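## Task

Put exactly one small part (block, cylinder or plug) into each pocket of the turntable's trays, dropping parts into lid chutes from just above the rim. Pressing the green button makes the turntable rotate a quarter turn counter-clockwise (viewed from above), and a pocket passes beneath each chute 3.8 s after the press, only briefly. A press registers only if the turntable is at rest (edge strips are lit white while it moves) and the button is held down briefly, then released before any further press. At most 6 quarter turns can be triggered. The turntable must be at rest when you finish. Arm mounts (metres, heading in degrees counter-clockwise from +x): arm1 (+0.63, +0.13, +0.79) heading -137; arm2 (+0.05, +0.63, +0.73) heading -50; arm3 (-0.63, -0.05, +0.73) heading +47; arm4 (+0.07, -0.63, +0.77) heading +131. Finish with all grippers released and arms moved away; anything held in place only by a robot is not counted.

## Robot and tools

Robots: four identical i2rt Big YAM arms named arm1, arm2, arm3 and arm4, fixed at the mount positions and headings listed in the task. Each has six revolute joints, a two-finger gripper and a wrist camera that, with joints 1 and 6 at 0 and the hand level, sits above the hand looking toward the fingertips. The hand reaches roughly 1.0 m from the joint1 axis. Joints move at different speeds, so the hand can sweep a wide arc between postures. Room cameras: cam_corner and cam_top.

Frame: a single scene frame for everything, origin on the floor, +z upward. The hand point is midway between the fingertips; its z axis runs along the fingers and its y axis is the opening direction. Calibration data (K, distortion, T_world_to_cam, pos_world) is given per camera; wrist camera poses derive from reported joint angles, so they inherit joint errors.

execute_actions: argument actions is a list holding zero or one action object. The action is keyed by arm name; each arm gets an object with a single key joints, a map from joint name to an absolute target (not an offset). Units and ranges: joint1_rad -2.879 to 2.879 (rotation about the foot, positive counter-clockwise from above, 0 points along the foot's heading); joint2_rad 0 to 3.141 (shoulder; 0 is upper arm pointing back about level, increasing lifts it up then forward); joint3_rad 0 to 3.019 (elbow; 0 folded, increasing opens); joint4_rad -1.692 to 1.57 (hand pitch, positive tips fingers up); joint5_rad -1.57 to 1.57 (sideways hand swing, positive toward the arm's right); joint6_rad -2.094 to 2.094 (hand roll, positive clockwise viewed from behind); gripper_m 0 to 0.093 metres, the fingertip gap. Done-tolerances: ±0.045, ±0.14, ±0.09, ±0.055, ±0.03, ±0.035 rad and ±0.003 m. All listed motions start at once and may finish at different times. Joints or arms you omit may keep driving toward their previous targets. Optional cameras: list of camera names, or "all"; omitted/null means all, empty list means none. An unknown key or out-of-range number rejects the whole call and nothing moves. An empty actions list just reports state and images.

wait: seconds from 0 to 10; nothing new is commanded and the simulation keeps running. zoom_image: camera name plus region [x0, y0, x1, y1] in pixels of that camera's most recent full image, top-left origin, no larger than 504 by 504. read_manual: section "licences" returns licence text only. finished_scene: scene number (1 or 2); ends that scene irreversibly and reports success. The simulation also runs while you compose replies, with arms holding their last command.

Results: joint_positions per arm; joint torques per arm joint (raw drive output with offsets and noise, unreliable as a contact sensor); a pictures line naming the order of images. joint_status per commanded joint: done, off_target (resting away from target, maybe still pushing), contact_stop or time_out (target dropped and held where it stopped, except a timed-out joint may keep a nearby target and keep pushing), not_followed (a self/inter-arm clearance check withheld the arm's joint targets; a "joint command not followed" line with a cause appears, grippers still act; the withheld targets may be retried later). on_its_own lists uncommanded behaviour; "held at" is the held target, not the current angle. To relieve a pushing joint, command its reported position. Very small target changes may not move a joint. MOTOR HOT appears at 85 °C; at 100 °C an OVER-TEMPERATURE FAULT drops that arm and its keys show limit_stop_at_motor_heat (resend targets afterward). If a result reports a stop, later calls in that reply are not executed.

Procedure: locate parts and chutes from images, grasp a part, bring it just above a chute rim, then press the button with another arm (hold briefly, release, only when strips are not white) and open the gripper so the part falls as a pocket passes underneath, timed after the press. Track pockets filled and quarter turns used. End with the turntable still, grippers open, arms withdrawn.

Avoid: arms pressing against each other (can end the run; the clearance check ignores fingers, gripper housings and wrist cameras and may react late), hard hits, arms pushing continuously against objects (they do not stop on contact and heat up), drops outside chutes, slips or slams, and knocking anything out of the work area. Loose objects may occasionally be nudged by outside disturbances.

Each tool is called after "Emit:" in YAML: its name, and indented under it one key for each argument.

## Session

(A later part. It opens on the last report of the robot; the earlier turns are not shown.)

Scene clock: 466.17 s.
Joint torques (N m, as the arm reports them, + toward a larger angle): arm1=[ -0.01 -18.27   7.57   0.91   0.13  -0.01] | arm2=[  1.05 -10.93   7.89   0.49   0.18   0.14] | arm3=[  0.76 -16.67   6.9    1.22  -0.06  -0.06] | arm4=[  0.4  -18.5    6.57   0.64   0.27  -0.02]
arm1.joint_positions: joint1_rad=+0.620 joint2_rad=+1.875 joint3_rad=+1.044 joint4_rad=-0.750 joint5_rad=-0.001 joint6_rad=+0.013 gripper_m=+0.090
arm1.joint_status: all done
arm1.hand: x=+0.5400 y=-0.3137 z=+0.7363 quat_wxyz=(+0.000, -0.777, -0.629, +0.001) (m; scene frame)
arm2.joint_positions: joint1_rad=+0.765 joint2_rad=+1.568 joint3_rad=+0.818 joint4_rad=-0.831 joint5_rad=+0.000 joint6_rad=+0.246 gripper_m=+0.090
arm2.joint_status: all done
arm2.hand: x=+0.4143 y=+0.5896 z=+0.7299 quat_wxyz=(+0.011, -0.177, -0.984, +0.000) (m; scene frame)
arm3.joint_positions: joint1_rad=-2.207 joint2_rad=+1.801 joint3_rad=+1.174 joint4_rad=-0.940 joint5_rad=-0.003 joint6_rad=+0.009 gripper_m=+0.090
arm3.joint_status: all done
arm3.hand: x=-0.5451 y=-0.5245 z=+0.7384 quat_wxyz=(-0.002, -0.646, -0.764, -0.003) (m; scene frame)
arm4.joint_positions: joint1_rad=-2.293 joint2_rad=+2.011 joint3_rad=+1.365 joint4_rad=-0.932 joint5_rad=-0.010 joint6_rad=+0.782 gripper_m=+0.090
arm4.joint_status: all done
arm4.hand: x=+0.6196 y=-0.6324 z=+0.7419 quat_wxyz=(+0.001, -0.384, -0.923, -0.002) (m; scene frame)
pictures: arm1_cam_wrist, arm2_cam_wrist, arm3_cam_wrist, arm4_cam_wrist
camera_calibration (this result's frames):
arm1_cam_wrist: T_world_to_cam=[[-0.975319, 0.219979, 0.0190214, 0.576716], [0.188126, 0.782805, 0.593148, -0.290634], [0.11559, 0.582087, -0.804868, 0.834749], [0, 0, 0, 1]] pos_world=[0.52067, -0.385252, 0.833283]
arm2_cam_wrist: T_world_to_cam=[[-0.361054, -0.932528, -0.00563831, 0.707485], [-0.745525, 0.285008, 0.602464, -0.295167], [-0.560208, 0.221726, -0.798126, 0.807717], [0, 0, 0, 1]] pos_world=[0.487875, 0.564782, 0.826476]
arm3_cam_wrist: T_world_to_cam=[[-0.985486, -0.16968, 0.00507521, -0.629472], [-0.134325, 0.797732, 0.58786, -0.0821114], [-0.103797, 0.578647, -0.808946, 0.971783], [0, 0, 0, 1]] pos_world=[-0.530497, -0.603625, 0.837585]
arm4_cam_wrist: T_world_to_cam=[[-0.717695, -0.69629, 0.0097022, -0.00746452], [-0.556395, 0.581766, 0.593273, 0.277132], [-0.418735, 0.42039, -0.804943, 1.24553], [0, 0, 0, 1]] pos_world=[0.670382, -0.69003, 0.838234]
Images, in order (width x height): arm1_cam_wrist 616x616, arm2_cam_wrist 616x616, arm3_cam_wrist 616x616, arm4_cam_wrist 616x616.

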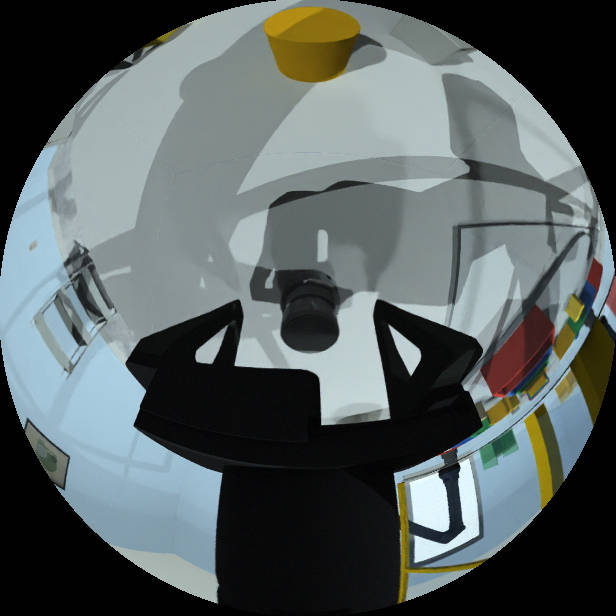

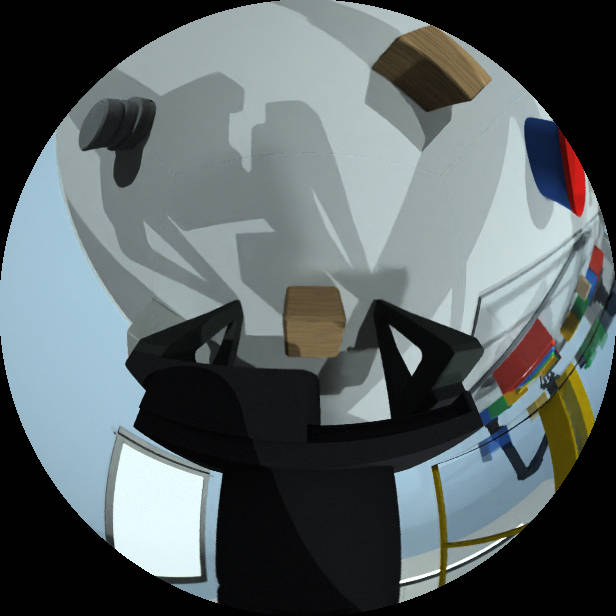

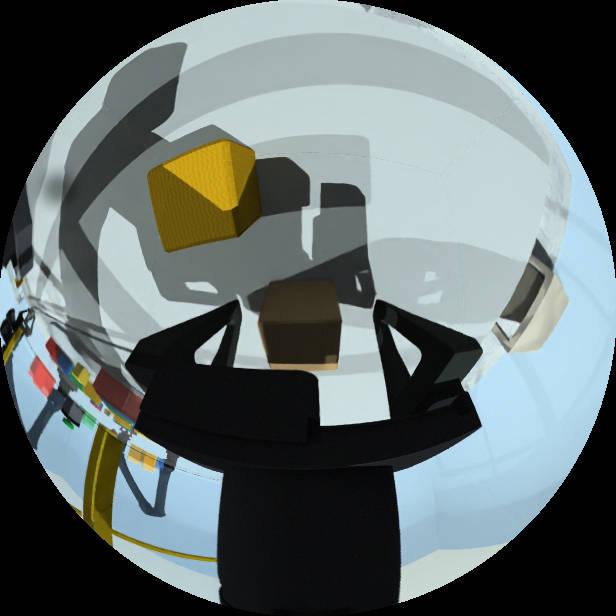

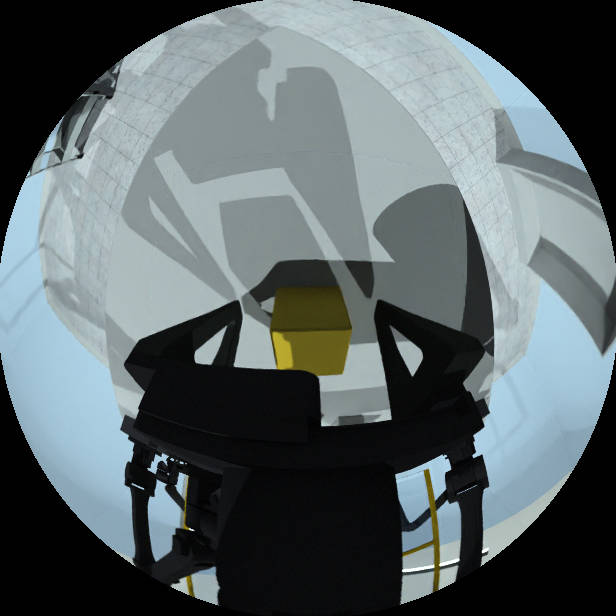

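Emit:
execute_actions:
  actions: []

Scene clock: 488.83 s.
Joint torques (N m, as the arm reports them, + toward a larger angle): arm1=[ -0.04 -18.28   7.58   0.92   0.13  -0.01] | arm2=[  1.09 -11.1    7.73   0.53   0.19   0.15] | arm3=[  0.77 -16.92   6.94   1.13  -0.08  -0.1 ] | arm4=[  0.22 -18.88   6.51   0.73   0.24  -0.02]
arm1.joint_positions: joint1_rad=+0.620 joint2_rad=+1.875 joint3_rad=+1.044 joint4_rad=-0.750 joint5_rad=-0.001 joint6_rad=+0.013 gripper_m=+0.090
arm1.joint_status: all done
arm1.hand: x=+0.5400 y=-0.3137 z=+0.7363 quat_wxyz=(+0.000, -0.777, -0.629, +0.001) (m; scene frame)
arm2.joint_positions: joint1_rad=+0.765 joint2_rad=+1.568 joint3_rad=+0.818 joint4_rad=-0.831 joint5_rad=+0.000 joint6_rad=+0.246 gripper_m=+0.090
arm2.joint_status: all done
arm2.hand: x=+0.4143 y=+0.5896 z=+0.7299 quat_wxyz=(+0.011, -0.177, -0.984, +0.000) (m; scene frame)
arm3.joint_positions: joint1_rad=-2.207 joint2_rad=+1.801 joint3_rad=+1.174 joint4_rad=-0.940 joint5_rad=-0.003 joint6_rad=+0.009 gripper_m=+0.090
arm3.joint_status: all done
arm3.hand: x=-0.5451 y=-0.5245 z=+0.7384 quat_wxyz=(-0.002, -0.646, -0.764, -0.003) (m; scene frame)
arm4.joint_positions: joint1_rad=-2.293 joint2_rad=+2.011 joint3_rad=+1.365 joint4_rad=-0.932 joint5_rad=-0.010 joint6_rad=+0.782 gripper_m=+0.090
arm4.joint_status: all done
arm4.hand: x=+0.6196 y=-0.6324 z=+0.7419 quat_wxyz=(+0.001, -0.384, -0.923, -0.002) (m; scene frame)
pictures: arm1_cam_wrist, arm2_cam_wrist, arm3_cam_wrist, arm4_cam_wrist, cam_corner, cam_top
camera_calibration (this result's frames):
arm1_cam_wrist: T_world_to_cam=[[-0.975319, 0.219979, 0.0190214, 0.576716], [0.188126, 0.782805, 0.593148, -0.290634], [0.11559, 0.582087, -0.804868, 0.834749], [0, 0, 0, 1]] pos_world=[0.52067, -0.385252, 0.833283]
arm2_cam_wrist: T_world_to_cam=[[-0.361054, -0.932528, -0.00563831, 0.707485], [-0.745525, 0.285008, 0.602464, -0.295167], [-0.560208, 0.221726, -0.798126, 0.807717], [0, 0, 0, 1]] pos_world=[0.487875, 0.564782, 0.826476]
arm3_cam_wrist: T_world_to_cam=[[-0.985486, -0.16968, 0.00507521, -0.629472], [-0.134325, 0.797732, 0.58786, -0.0821114], [-0.103797, 0.578647, -0.808946, 0.971783], [0, 0, 0, 1]] pos_world=[-0.530497, -0.603625, 0.837585]
arm4_cam_wrist: T_world_to_cam=[[-0.717695, -0.69629, 0.0097022, -0.00746452], [-0.556395, 0.581766, 0.593273, 0.277132], [-0.418735, 0.42039, -0.804943, 1.24553], [0, 0, 0, 1]] pos_world=[0.670382, -0.69003, 0.838234]
Images, in order (width x height): arm1_cam_wrist 616x616, arm2_cam_wrist 616x616, arm3_cam_wrist 616x616, arm4_cam_wrist 616x616, cam_corner 896x504, cam_top 896x504.

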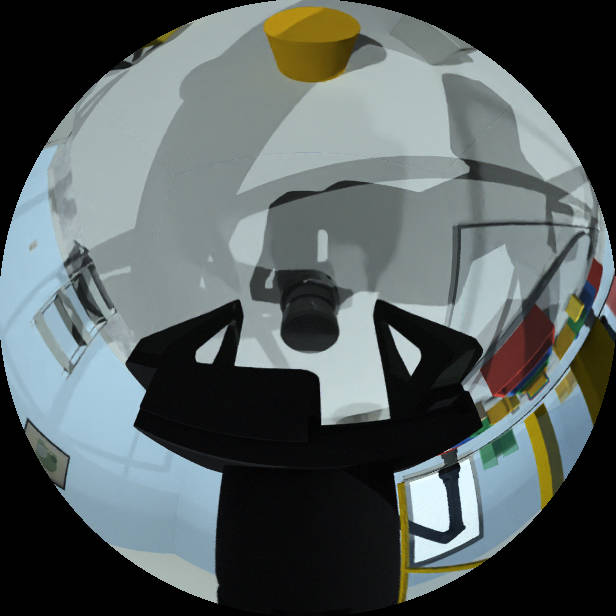

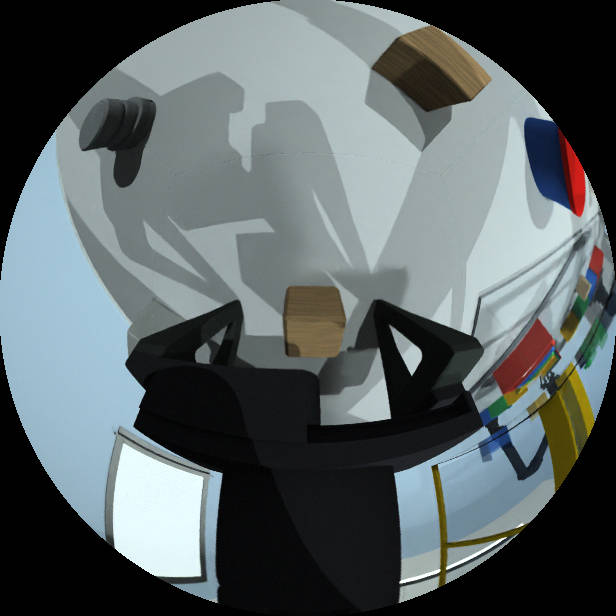

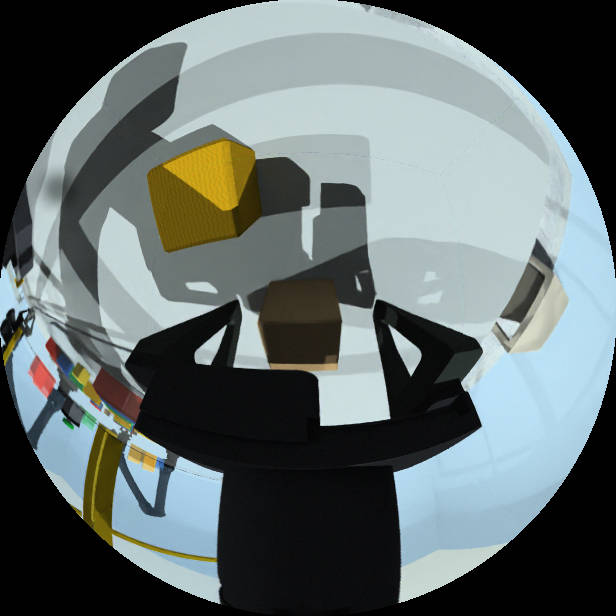

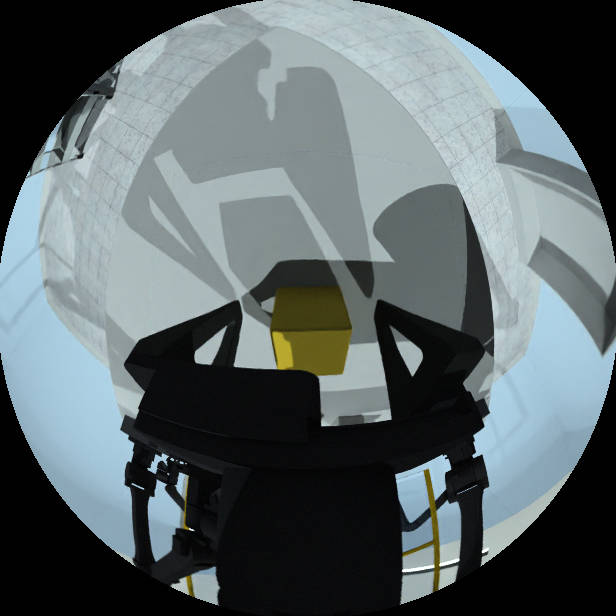

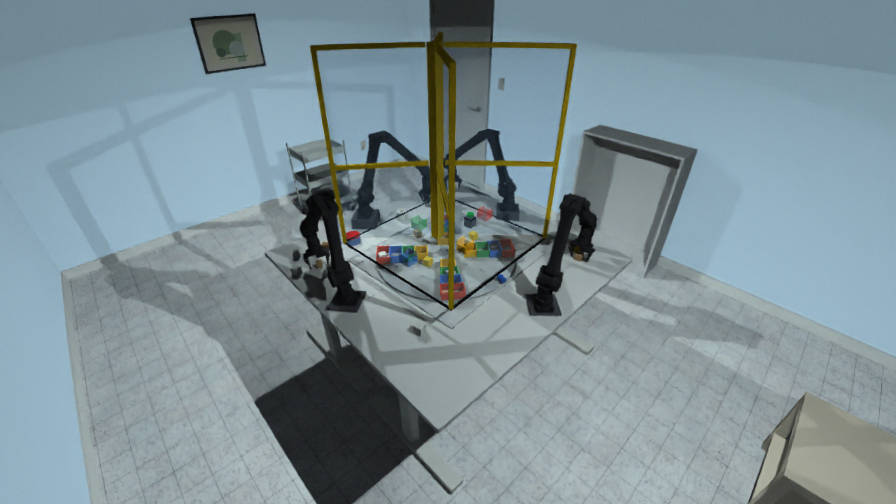

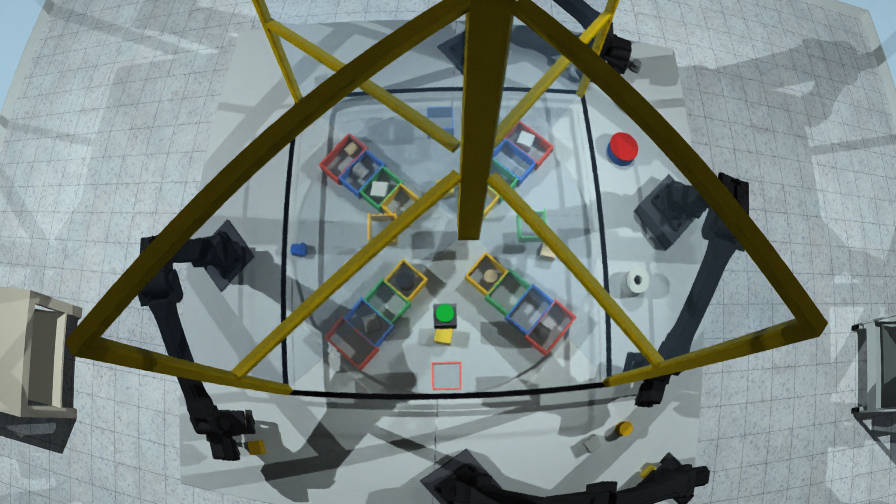

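Emit:
zoom_image:
  camera: "cam_top"
  region: [300,100,600,400]

Emit:
execute_actions:
  actions:
    - {"arm1":{"joints":{"gripper_m":0.01}},"arm2":{"joints":{"gripper_m":0.01}},"arm3":{"joints":{"gripper_m":0.015}},"arm4":{"joints":{"gripper_m":0.015}}}
  cameras: []

Emit:
execute_actions:
  actions:
    - {"arm1":{"joints":{"joint2_rad":0.8,"joint3_rad":0.85,"joint4_rad":-1.55}},"arm2":{"joints":{"joint2_rad":0.8,"joint3_rad":0.88,"joint4_rad":-1.55}},"arm3":{"joints":{"joint2_rad":0.8,"joint3_rad":0.88,"joint4_rad":-1.55}},"arm4":{"joints":{"joint2_rad":0.8,"joint3_rad":0.85,"joint4_rad":-1.55}}}
  cameras: []

Emit:
execute_actions:
  actions:
    - {"arm1":{"joints":{"joint1_rad":-0.518,"joint6_rad":0.23}},"arm2":{"joints":{"joint1_rad":-0.921,"joint6_rad":-0.235}},"arm3":{"joints":{"joint1_rad":-0.686,"joint6_rad":0.115}},"arm4":{"joints":{"joint1_rad":-0.585,"joint6_rad":0.13}}}
  cameras: []

Emit:
execute_actions:
  actions:
    - {"arm1":{"joints":{"joint2_rad":1.53,"joint3_rad":1.23,"joint4_rad":-1.275}},"arm2":{"joints":{"joint2_rad":1.228,"joint3_rad":1.07,"joint4_rad":-1.345}},"arm3":{"joints":{"joint2_rad":1.483,"joint3_rad":1.32,"joint4_rad":-1.115}},"arm4":{"joints":{"joint2_rad":1.5,"joint3_rad":1.39,"joint4_rad":-1.375}}}

Region (300, 100, 600, 400) of cam_top's 896x504 image, scaled by 1.680, with more detail than that image has.

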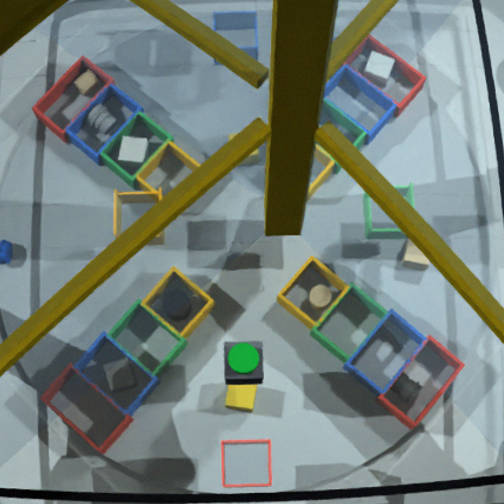

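Scene clock: 508.27 s.
Joint torques (N m, as the arm reports them, + toward a larger angle): arm1=[ -0.01 -18.28   7.55   0.91   0.13  -0.01] | arm2=[  1.06 -11.01   7.8    0.54   0.19   0.15] | arm3=[  1.06 -16.55   6.84   1.    -0.05  -0.08] | arm4=[  0.67 -18.57   6.52   0.6    0.23   0.02]
arm1.joint_positions: joint1_rad=+0.620 joint2_rad=+1.875 joint3_rad=+1.044 joint4_rad=-0.750 joint5_rad=-0.001 joint6_rad=+0.012 gripper_m=+0.035
arm1.joint_status: gripper_m off_target (ended at +0.035, target +0.010)
arm1.hand: x=+0.5399 y=-0.3138 z=+0.7363 quat_wxyz=(+0.000, -0.777, -0.629, +0.001) (m; scene frame)
arm2.joint_positions: joint1_rad=+0.765 joint2_rad=+1.568 joint3_rad=+0.818 joint4_rad=-0.831 joint5_rad=+0.000 joint6_rad=+0.247 gripper_m=+0.031
arm2.joint_status: gripper_m off_target (ended at +0.031, target +0.010)
arm2.hand: x=+0.4143 y=+0.5896 z=+0.7299 quat_wxyz=(+0.011, -0.177, -0.984, +0.000) (m; scene frame)
arm3.joint_positions: joint1_rad=-2.207 joint2_rad=+1.801 joint3_rad=+1.174 joint4_rad=-0.940 joint5_rad=-0.003 joint6_rad=+0.008 gripper_m=+0.039
arm3.joint_status: gripper_m off_target (ended at +0.039, target +0.015)
arm3.hand: x=-0.5451 y=-0.5245 z=+0.7384 quat_wxyz=(-0.002, -0.645, -0.764, -0.003) (m; scene frame)
arm4.joint_positions: joint1_rad=-2.293 joint2_rad=+2.011 joint3_rad=+1.365 joint4_rad=-0.931 joint5_rad=-0.009 joint6_rad=+0.782 gripper_m=+0.039
arm4.joint_status: gripper_m off_target (ended at +0.039, target +0.015)
arm4.hand: x=+0.6197 y=-0.6325 z=+0.7419 quat_wxyz=(+0.001, -0.384, -0.923, -0.001) (m; scene frame)
pictures: none
No camera images: the call's "cameras" was empty. Leave "cameras" out to get every camera's image.

Scene clock: 510.03 s.
Joint torques (N m, as the arm reports them, + toward a larger angle): arm1=[ 0.03 -1.35 10.78 -0.12  0.12  0.  ] | arm2=[ 0.98 -2.81 13.43 -0.02  0.18  0.14] | arm3=[ 0.92 -1.75  8.35  0.29 -0.05 -0.07] | arm4=[ 0.26 -2.52  7.69 -0.3   0.27 -0.01]
arm1.joint_positions: joint1_rad=+0.620 joint2_rad=+0.801 joint3_rad=+0.833 joint4_rad=-1.538 joint5_rad=-0.001 joint6_rad=+0.012 gripper_m=+0.035
arm1.joint_status: all done
arm1.hand: x=+0.5905 y=-0.0652 z=+1.0067 quat_wxyz=(-0.024, -0.777, -0.629, +0.030) (m; scene frame)
arm2.joint_positions: joint1_rad=+0.765 joint2_rad=+0.801 joint3_rad=+0.838 joint4_rad=-1.542 joint5_rad=+0.000 joint6_rad=+0.247 gripper_m=+0.031
arm2.joint_status: all done
arm2.hand: x=+0.2569 y=+0.6066 z=+0.9472 quat_wxyz=(-0.028, -0.177, -0.984, -0.003) (m; scene frame)
arm3.joint_positions: joint1_rad=-2.207 joint2_rad=+0.798 joint3_rad=+0.876 joint4_rad=-1.539 joint5_rad=-0.003 joint6_rad=+0.008 gripper_m=+0.039
arm3.joint_status: all done
arm3.hand: x=-0.5934 y=-0.2592 z=+0.9604 quat_wxyz=(-0.043, -0.645, -0.763, +0.031) (m; scene frame)
arm4.joint_positions: joint1_rad=-2.293 joint2_rad=+0.798 joint3_rad=+0.850 joint4_rad=-1.539 joint5_rad=-0.009 joint6_rad=+0.782 gripper_m=+0.039
arm4.joint_status: all done
arm4.hand: x=+0.2783 y=-0.6288 z=+0.9955 quat_wxyz=(-0.041, -0.383, -0.923, -0.018) (m; scene frame)
pictures: none
No camera images: the call's "cameras" was empty. Leave "cameras" out to get every camera's image.

Scene clock: 511.87 s.
Joint torques (N m, as the arm reports them, + toward a larger angle): arm1=[-1.55 -1.55 10.75 -0.14  0.13  0.23] | arm2=[ 0.1  -2.7  13.41  0.    0.13 -0.22] | arm3=[ 1.98 -1.17  8.35  0.28  0.    0.1 ] | arm4=[ 1.16 -1.98  7.87 -0.23  0.1  -0.2 ]
arm1.joint_positions: joint1_rad=-0.508 joint2_rad=+0.801 joint3_rad=+0.833 joint4_rad=-1.538 joint5_rad=+0.000 joint6_rad=+0.217 gripper_m=+0.035
arm1.joint_status: all done
arm1.hand: x=+0.4325 y=+0.0861 z=+1.0057 quat_wxyz=(-0.013, -0.999, -0.014, +0.034) (m; scene frame)
arm2.joint_positions: joint1_rad=-0.916 joint2_rad=+0.801 joint3_rad=+0.838 joint4_rad=-1.542 joint5_rad=+0.000 joint6_rad=-0.221 gripper_m=+0.031
arm2.joint_status: all done
arm2.hand: x=+0.0083 y=+0.4297 z=+0.9493 quat_wxyz=(-0.013, -0.706, -0.707, +0.031) (m; scene frame)
arm3.joint_positions: joint1_rad=-0.695 joint2_rad=+0.798 joint3_rad=+0.876 joint4_rad=-1.539 joint5_rad=-0.004 joint6_rad=+0.106 gripper_m=+0.039
arm3.joint_status: all done
arm3.hand: x=-0.4186 y=-0.0233 z=+0.9623 quat_wxyz=(-0.056, +0.006, -0.998, -0.011) (m; scene frame)
arm4.joint_positions: joint1_rad=-0.588 joint2_rad=+0.798 joint3_rad=+0.850 joint4_rad=-1.539 joint5_rad=-0.008 joint6_rad=+0.140 gripper_m=+0.039
arm4.joint_status: all done
arm4.hand: x=+0.0428 y=-0.4223 z=+0.9929 quat_wxyz=(-0.022, +0.702, -0.711, -0.032) (m; scene frame)
pictures: none
No camera images: the call's "cameras" was empty. Leave "cameras" out to get every camera's image.

Scene clock: 513.43 s.
Joint torques (N m, as the arm reports them, + toward a larger angle): arm1=[ -1.49 -15.94  11.14   0.42   0.13   0.23] | arm2=[ 0.02 -9.02 12.15  0.43  0.14 -0.2 ] | arm3=[  2.19 -14.09  11.02   1.51   0.01   0.08] | arm4=[  0.74 -14.11  12.1    0.44   0.12  -0.18]
arm1.joint_positions: joint1_rad=-0.508 joint2_rad=+1.552 joint3_rad=+1.200 joint4_rad=-1.281 joint5_rad=+0.000 joint6_rad=+0.217 gripper_m=+0.035
arm1.joint_status: all done
arm1.hand: x=+0.2177 y=+0.0316 z=+0.9239 quat_wxyz=(+0.001, -1.000, -0.014, -0.028) (m; scene frame)
arm2.joint_positions: joint1_rad=-0.916 joint2_rad=+1.236 joint3_rad=+1.038 joint4_rad=-1.351 joint5_rad=+0.000 joint6_rad=-0.221 gripper_m=+0.031
arm2.joint_status: all done
arm2.hand: x=-0.0218 y=+0.2965 z=+0.9201 quat_wxyz=(-0.001, -0.707, -0.707, +0.012) (m; scene frame)
arm3.joint_positions: joint1_rad=-0.695 joint2_rad=+1.496 joint3_rad=+1.276 joint4_rad=-1.130 joint5_rad=-0.004 joint6_rad=+0.106 gripper_m=+0.039
arm3.joint_status: all done
arm3.hand: x=-0.1461 y=+0.0092 z=+0.9192 quat_wxyz=(-0.111, +0.006, -0.994, -0.017) (m; scene frame)
arm4.joint_positions: joint1_rad=-0.588 joint2_rad=+1.522 joint3_rad=+1.325 joint4_rad=-1.382 joint5_rad=-0.008 joint6_rad=+0.140 gripper_m=+0.039
arm4.joint_status: all done
arm4.hand: x=+0.0131 y=-0.1888 z=+0.9586 quat_wxyz=(+0.006, +0.702, -0.712, +0.005) (m; scene frame)
pictures: arm1_cam_wrist, arm2_cam_wrist, arm3_cam_wrist, arm4_cam_wrist, cam_corner, cam_top
camera_calibration (this result's frames):
arm1_cam_wrist: T_world_to_cam=[[-0.017838, 0.99965, 0.0195233, -0.0506615], [0.769685, 0.00126595, 0.638423, -0.755295], [0.638175, 0.026415, -0.769438, 0.693058], [0, 0, 0, 1]] pos_world=[0.138143, 0.0332928, 1.01645]
arm2_cam_wrist: T_world_to_cam=[[-0.999911, 0.0121546, 0.00546857, -0.0264842], [0.0131032, 0.821418, 0.570176, -0.764188], [0.00243827, 0.570197, -0.821504, 0.710701], [0, 0, 0, 1]] pos_world=[-0.0182014, 0.2228, 1.01971]
arm3_cam_wrist: T_world_to_cam=[[0.0157617, -0.999677, -0.0199489, 0.030321], [-0.919231, -0.0223375, 0.393084, -0.488632], [-0.393403, 0.012142, -0.919286, 0.914888], [0, 0, 0, 1]] pos_world=[-0.0897242, 0.00828779, 1.03372]
arm4_cam_wrist: T_world_to_cam=[[0.999621, -0.0255565, 0.0102766, -0.032308], [-0.0265821, -0.79722, 0.603104, -0.723664], [-0.00722049, -0.603148, -0.797597, 0.773874], [0, 0, 0, 1]] pos_world=[0.018647, -0.110985, 1.05402]
Images, in order (width x height): arm1_cam_wrist 616x616, arm2_cam_wrist 616x616, arm3_cam_wrist 616x616, arm4_cam_wrist 616x616, cam_corner 896x504, cam_top 896x504.

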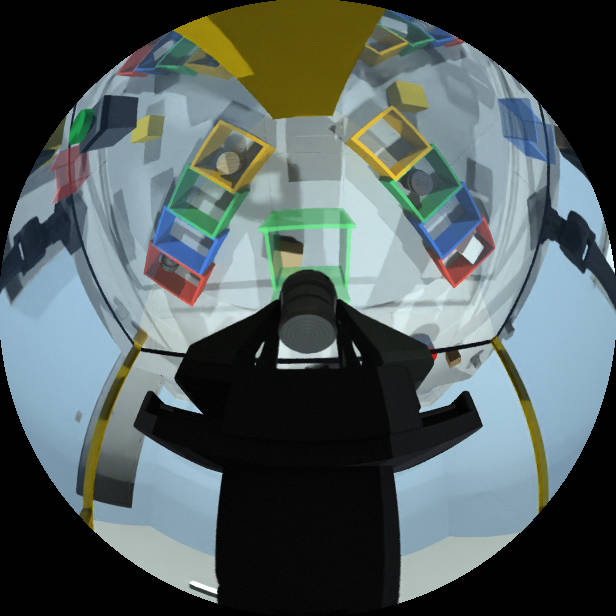

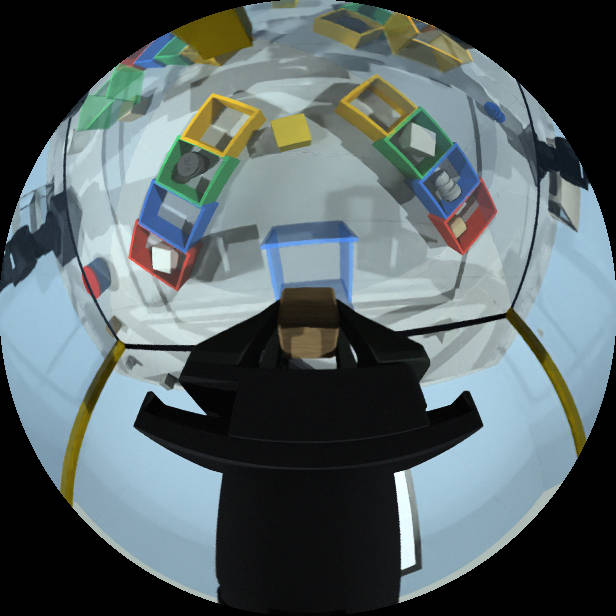

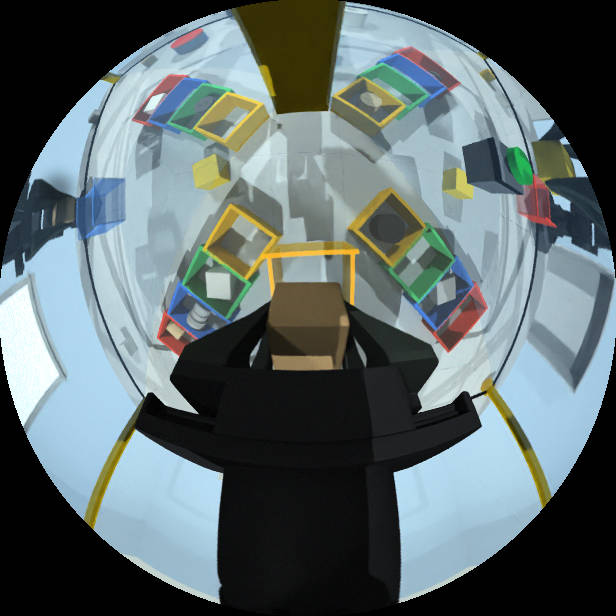

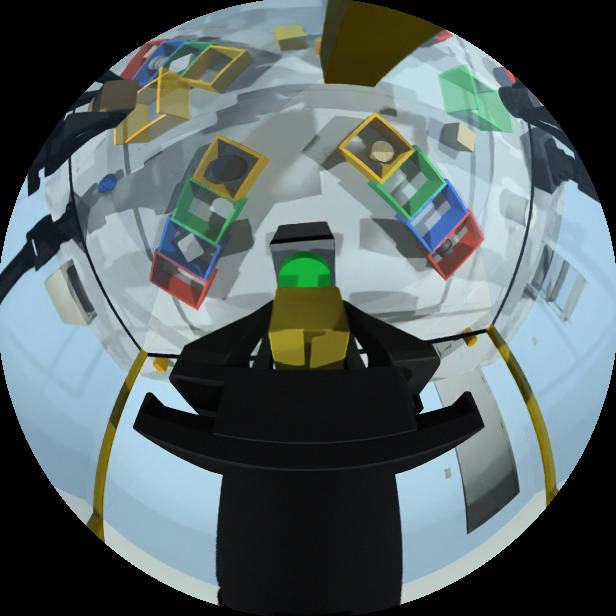

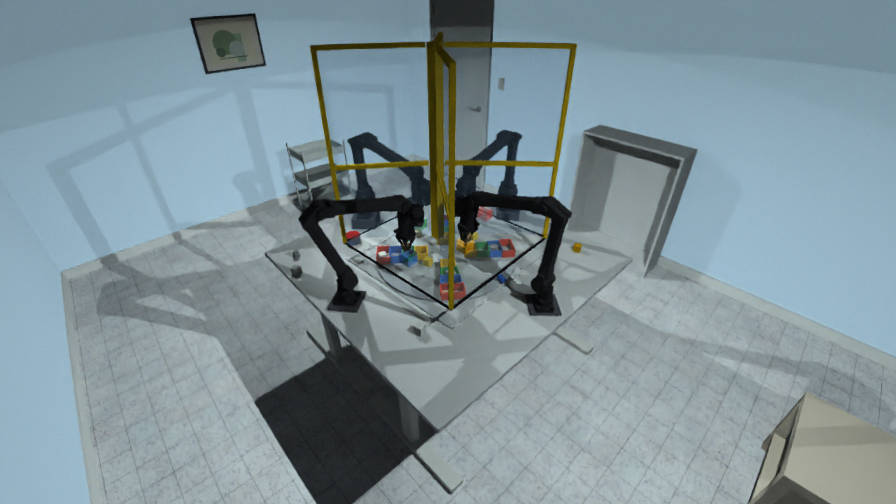

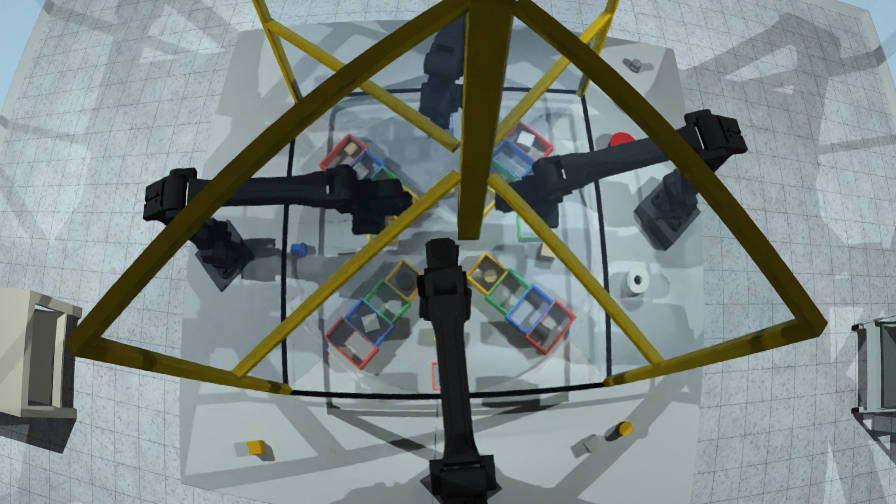

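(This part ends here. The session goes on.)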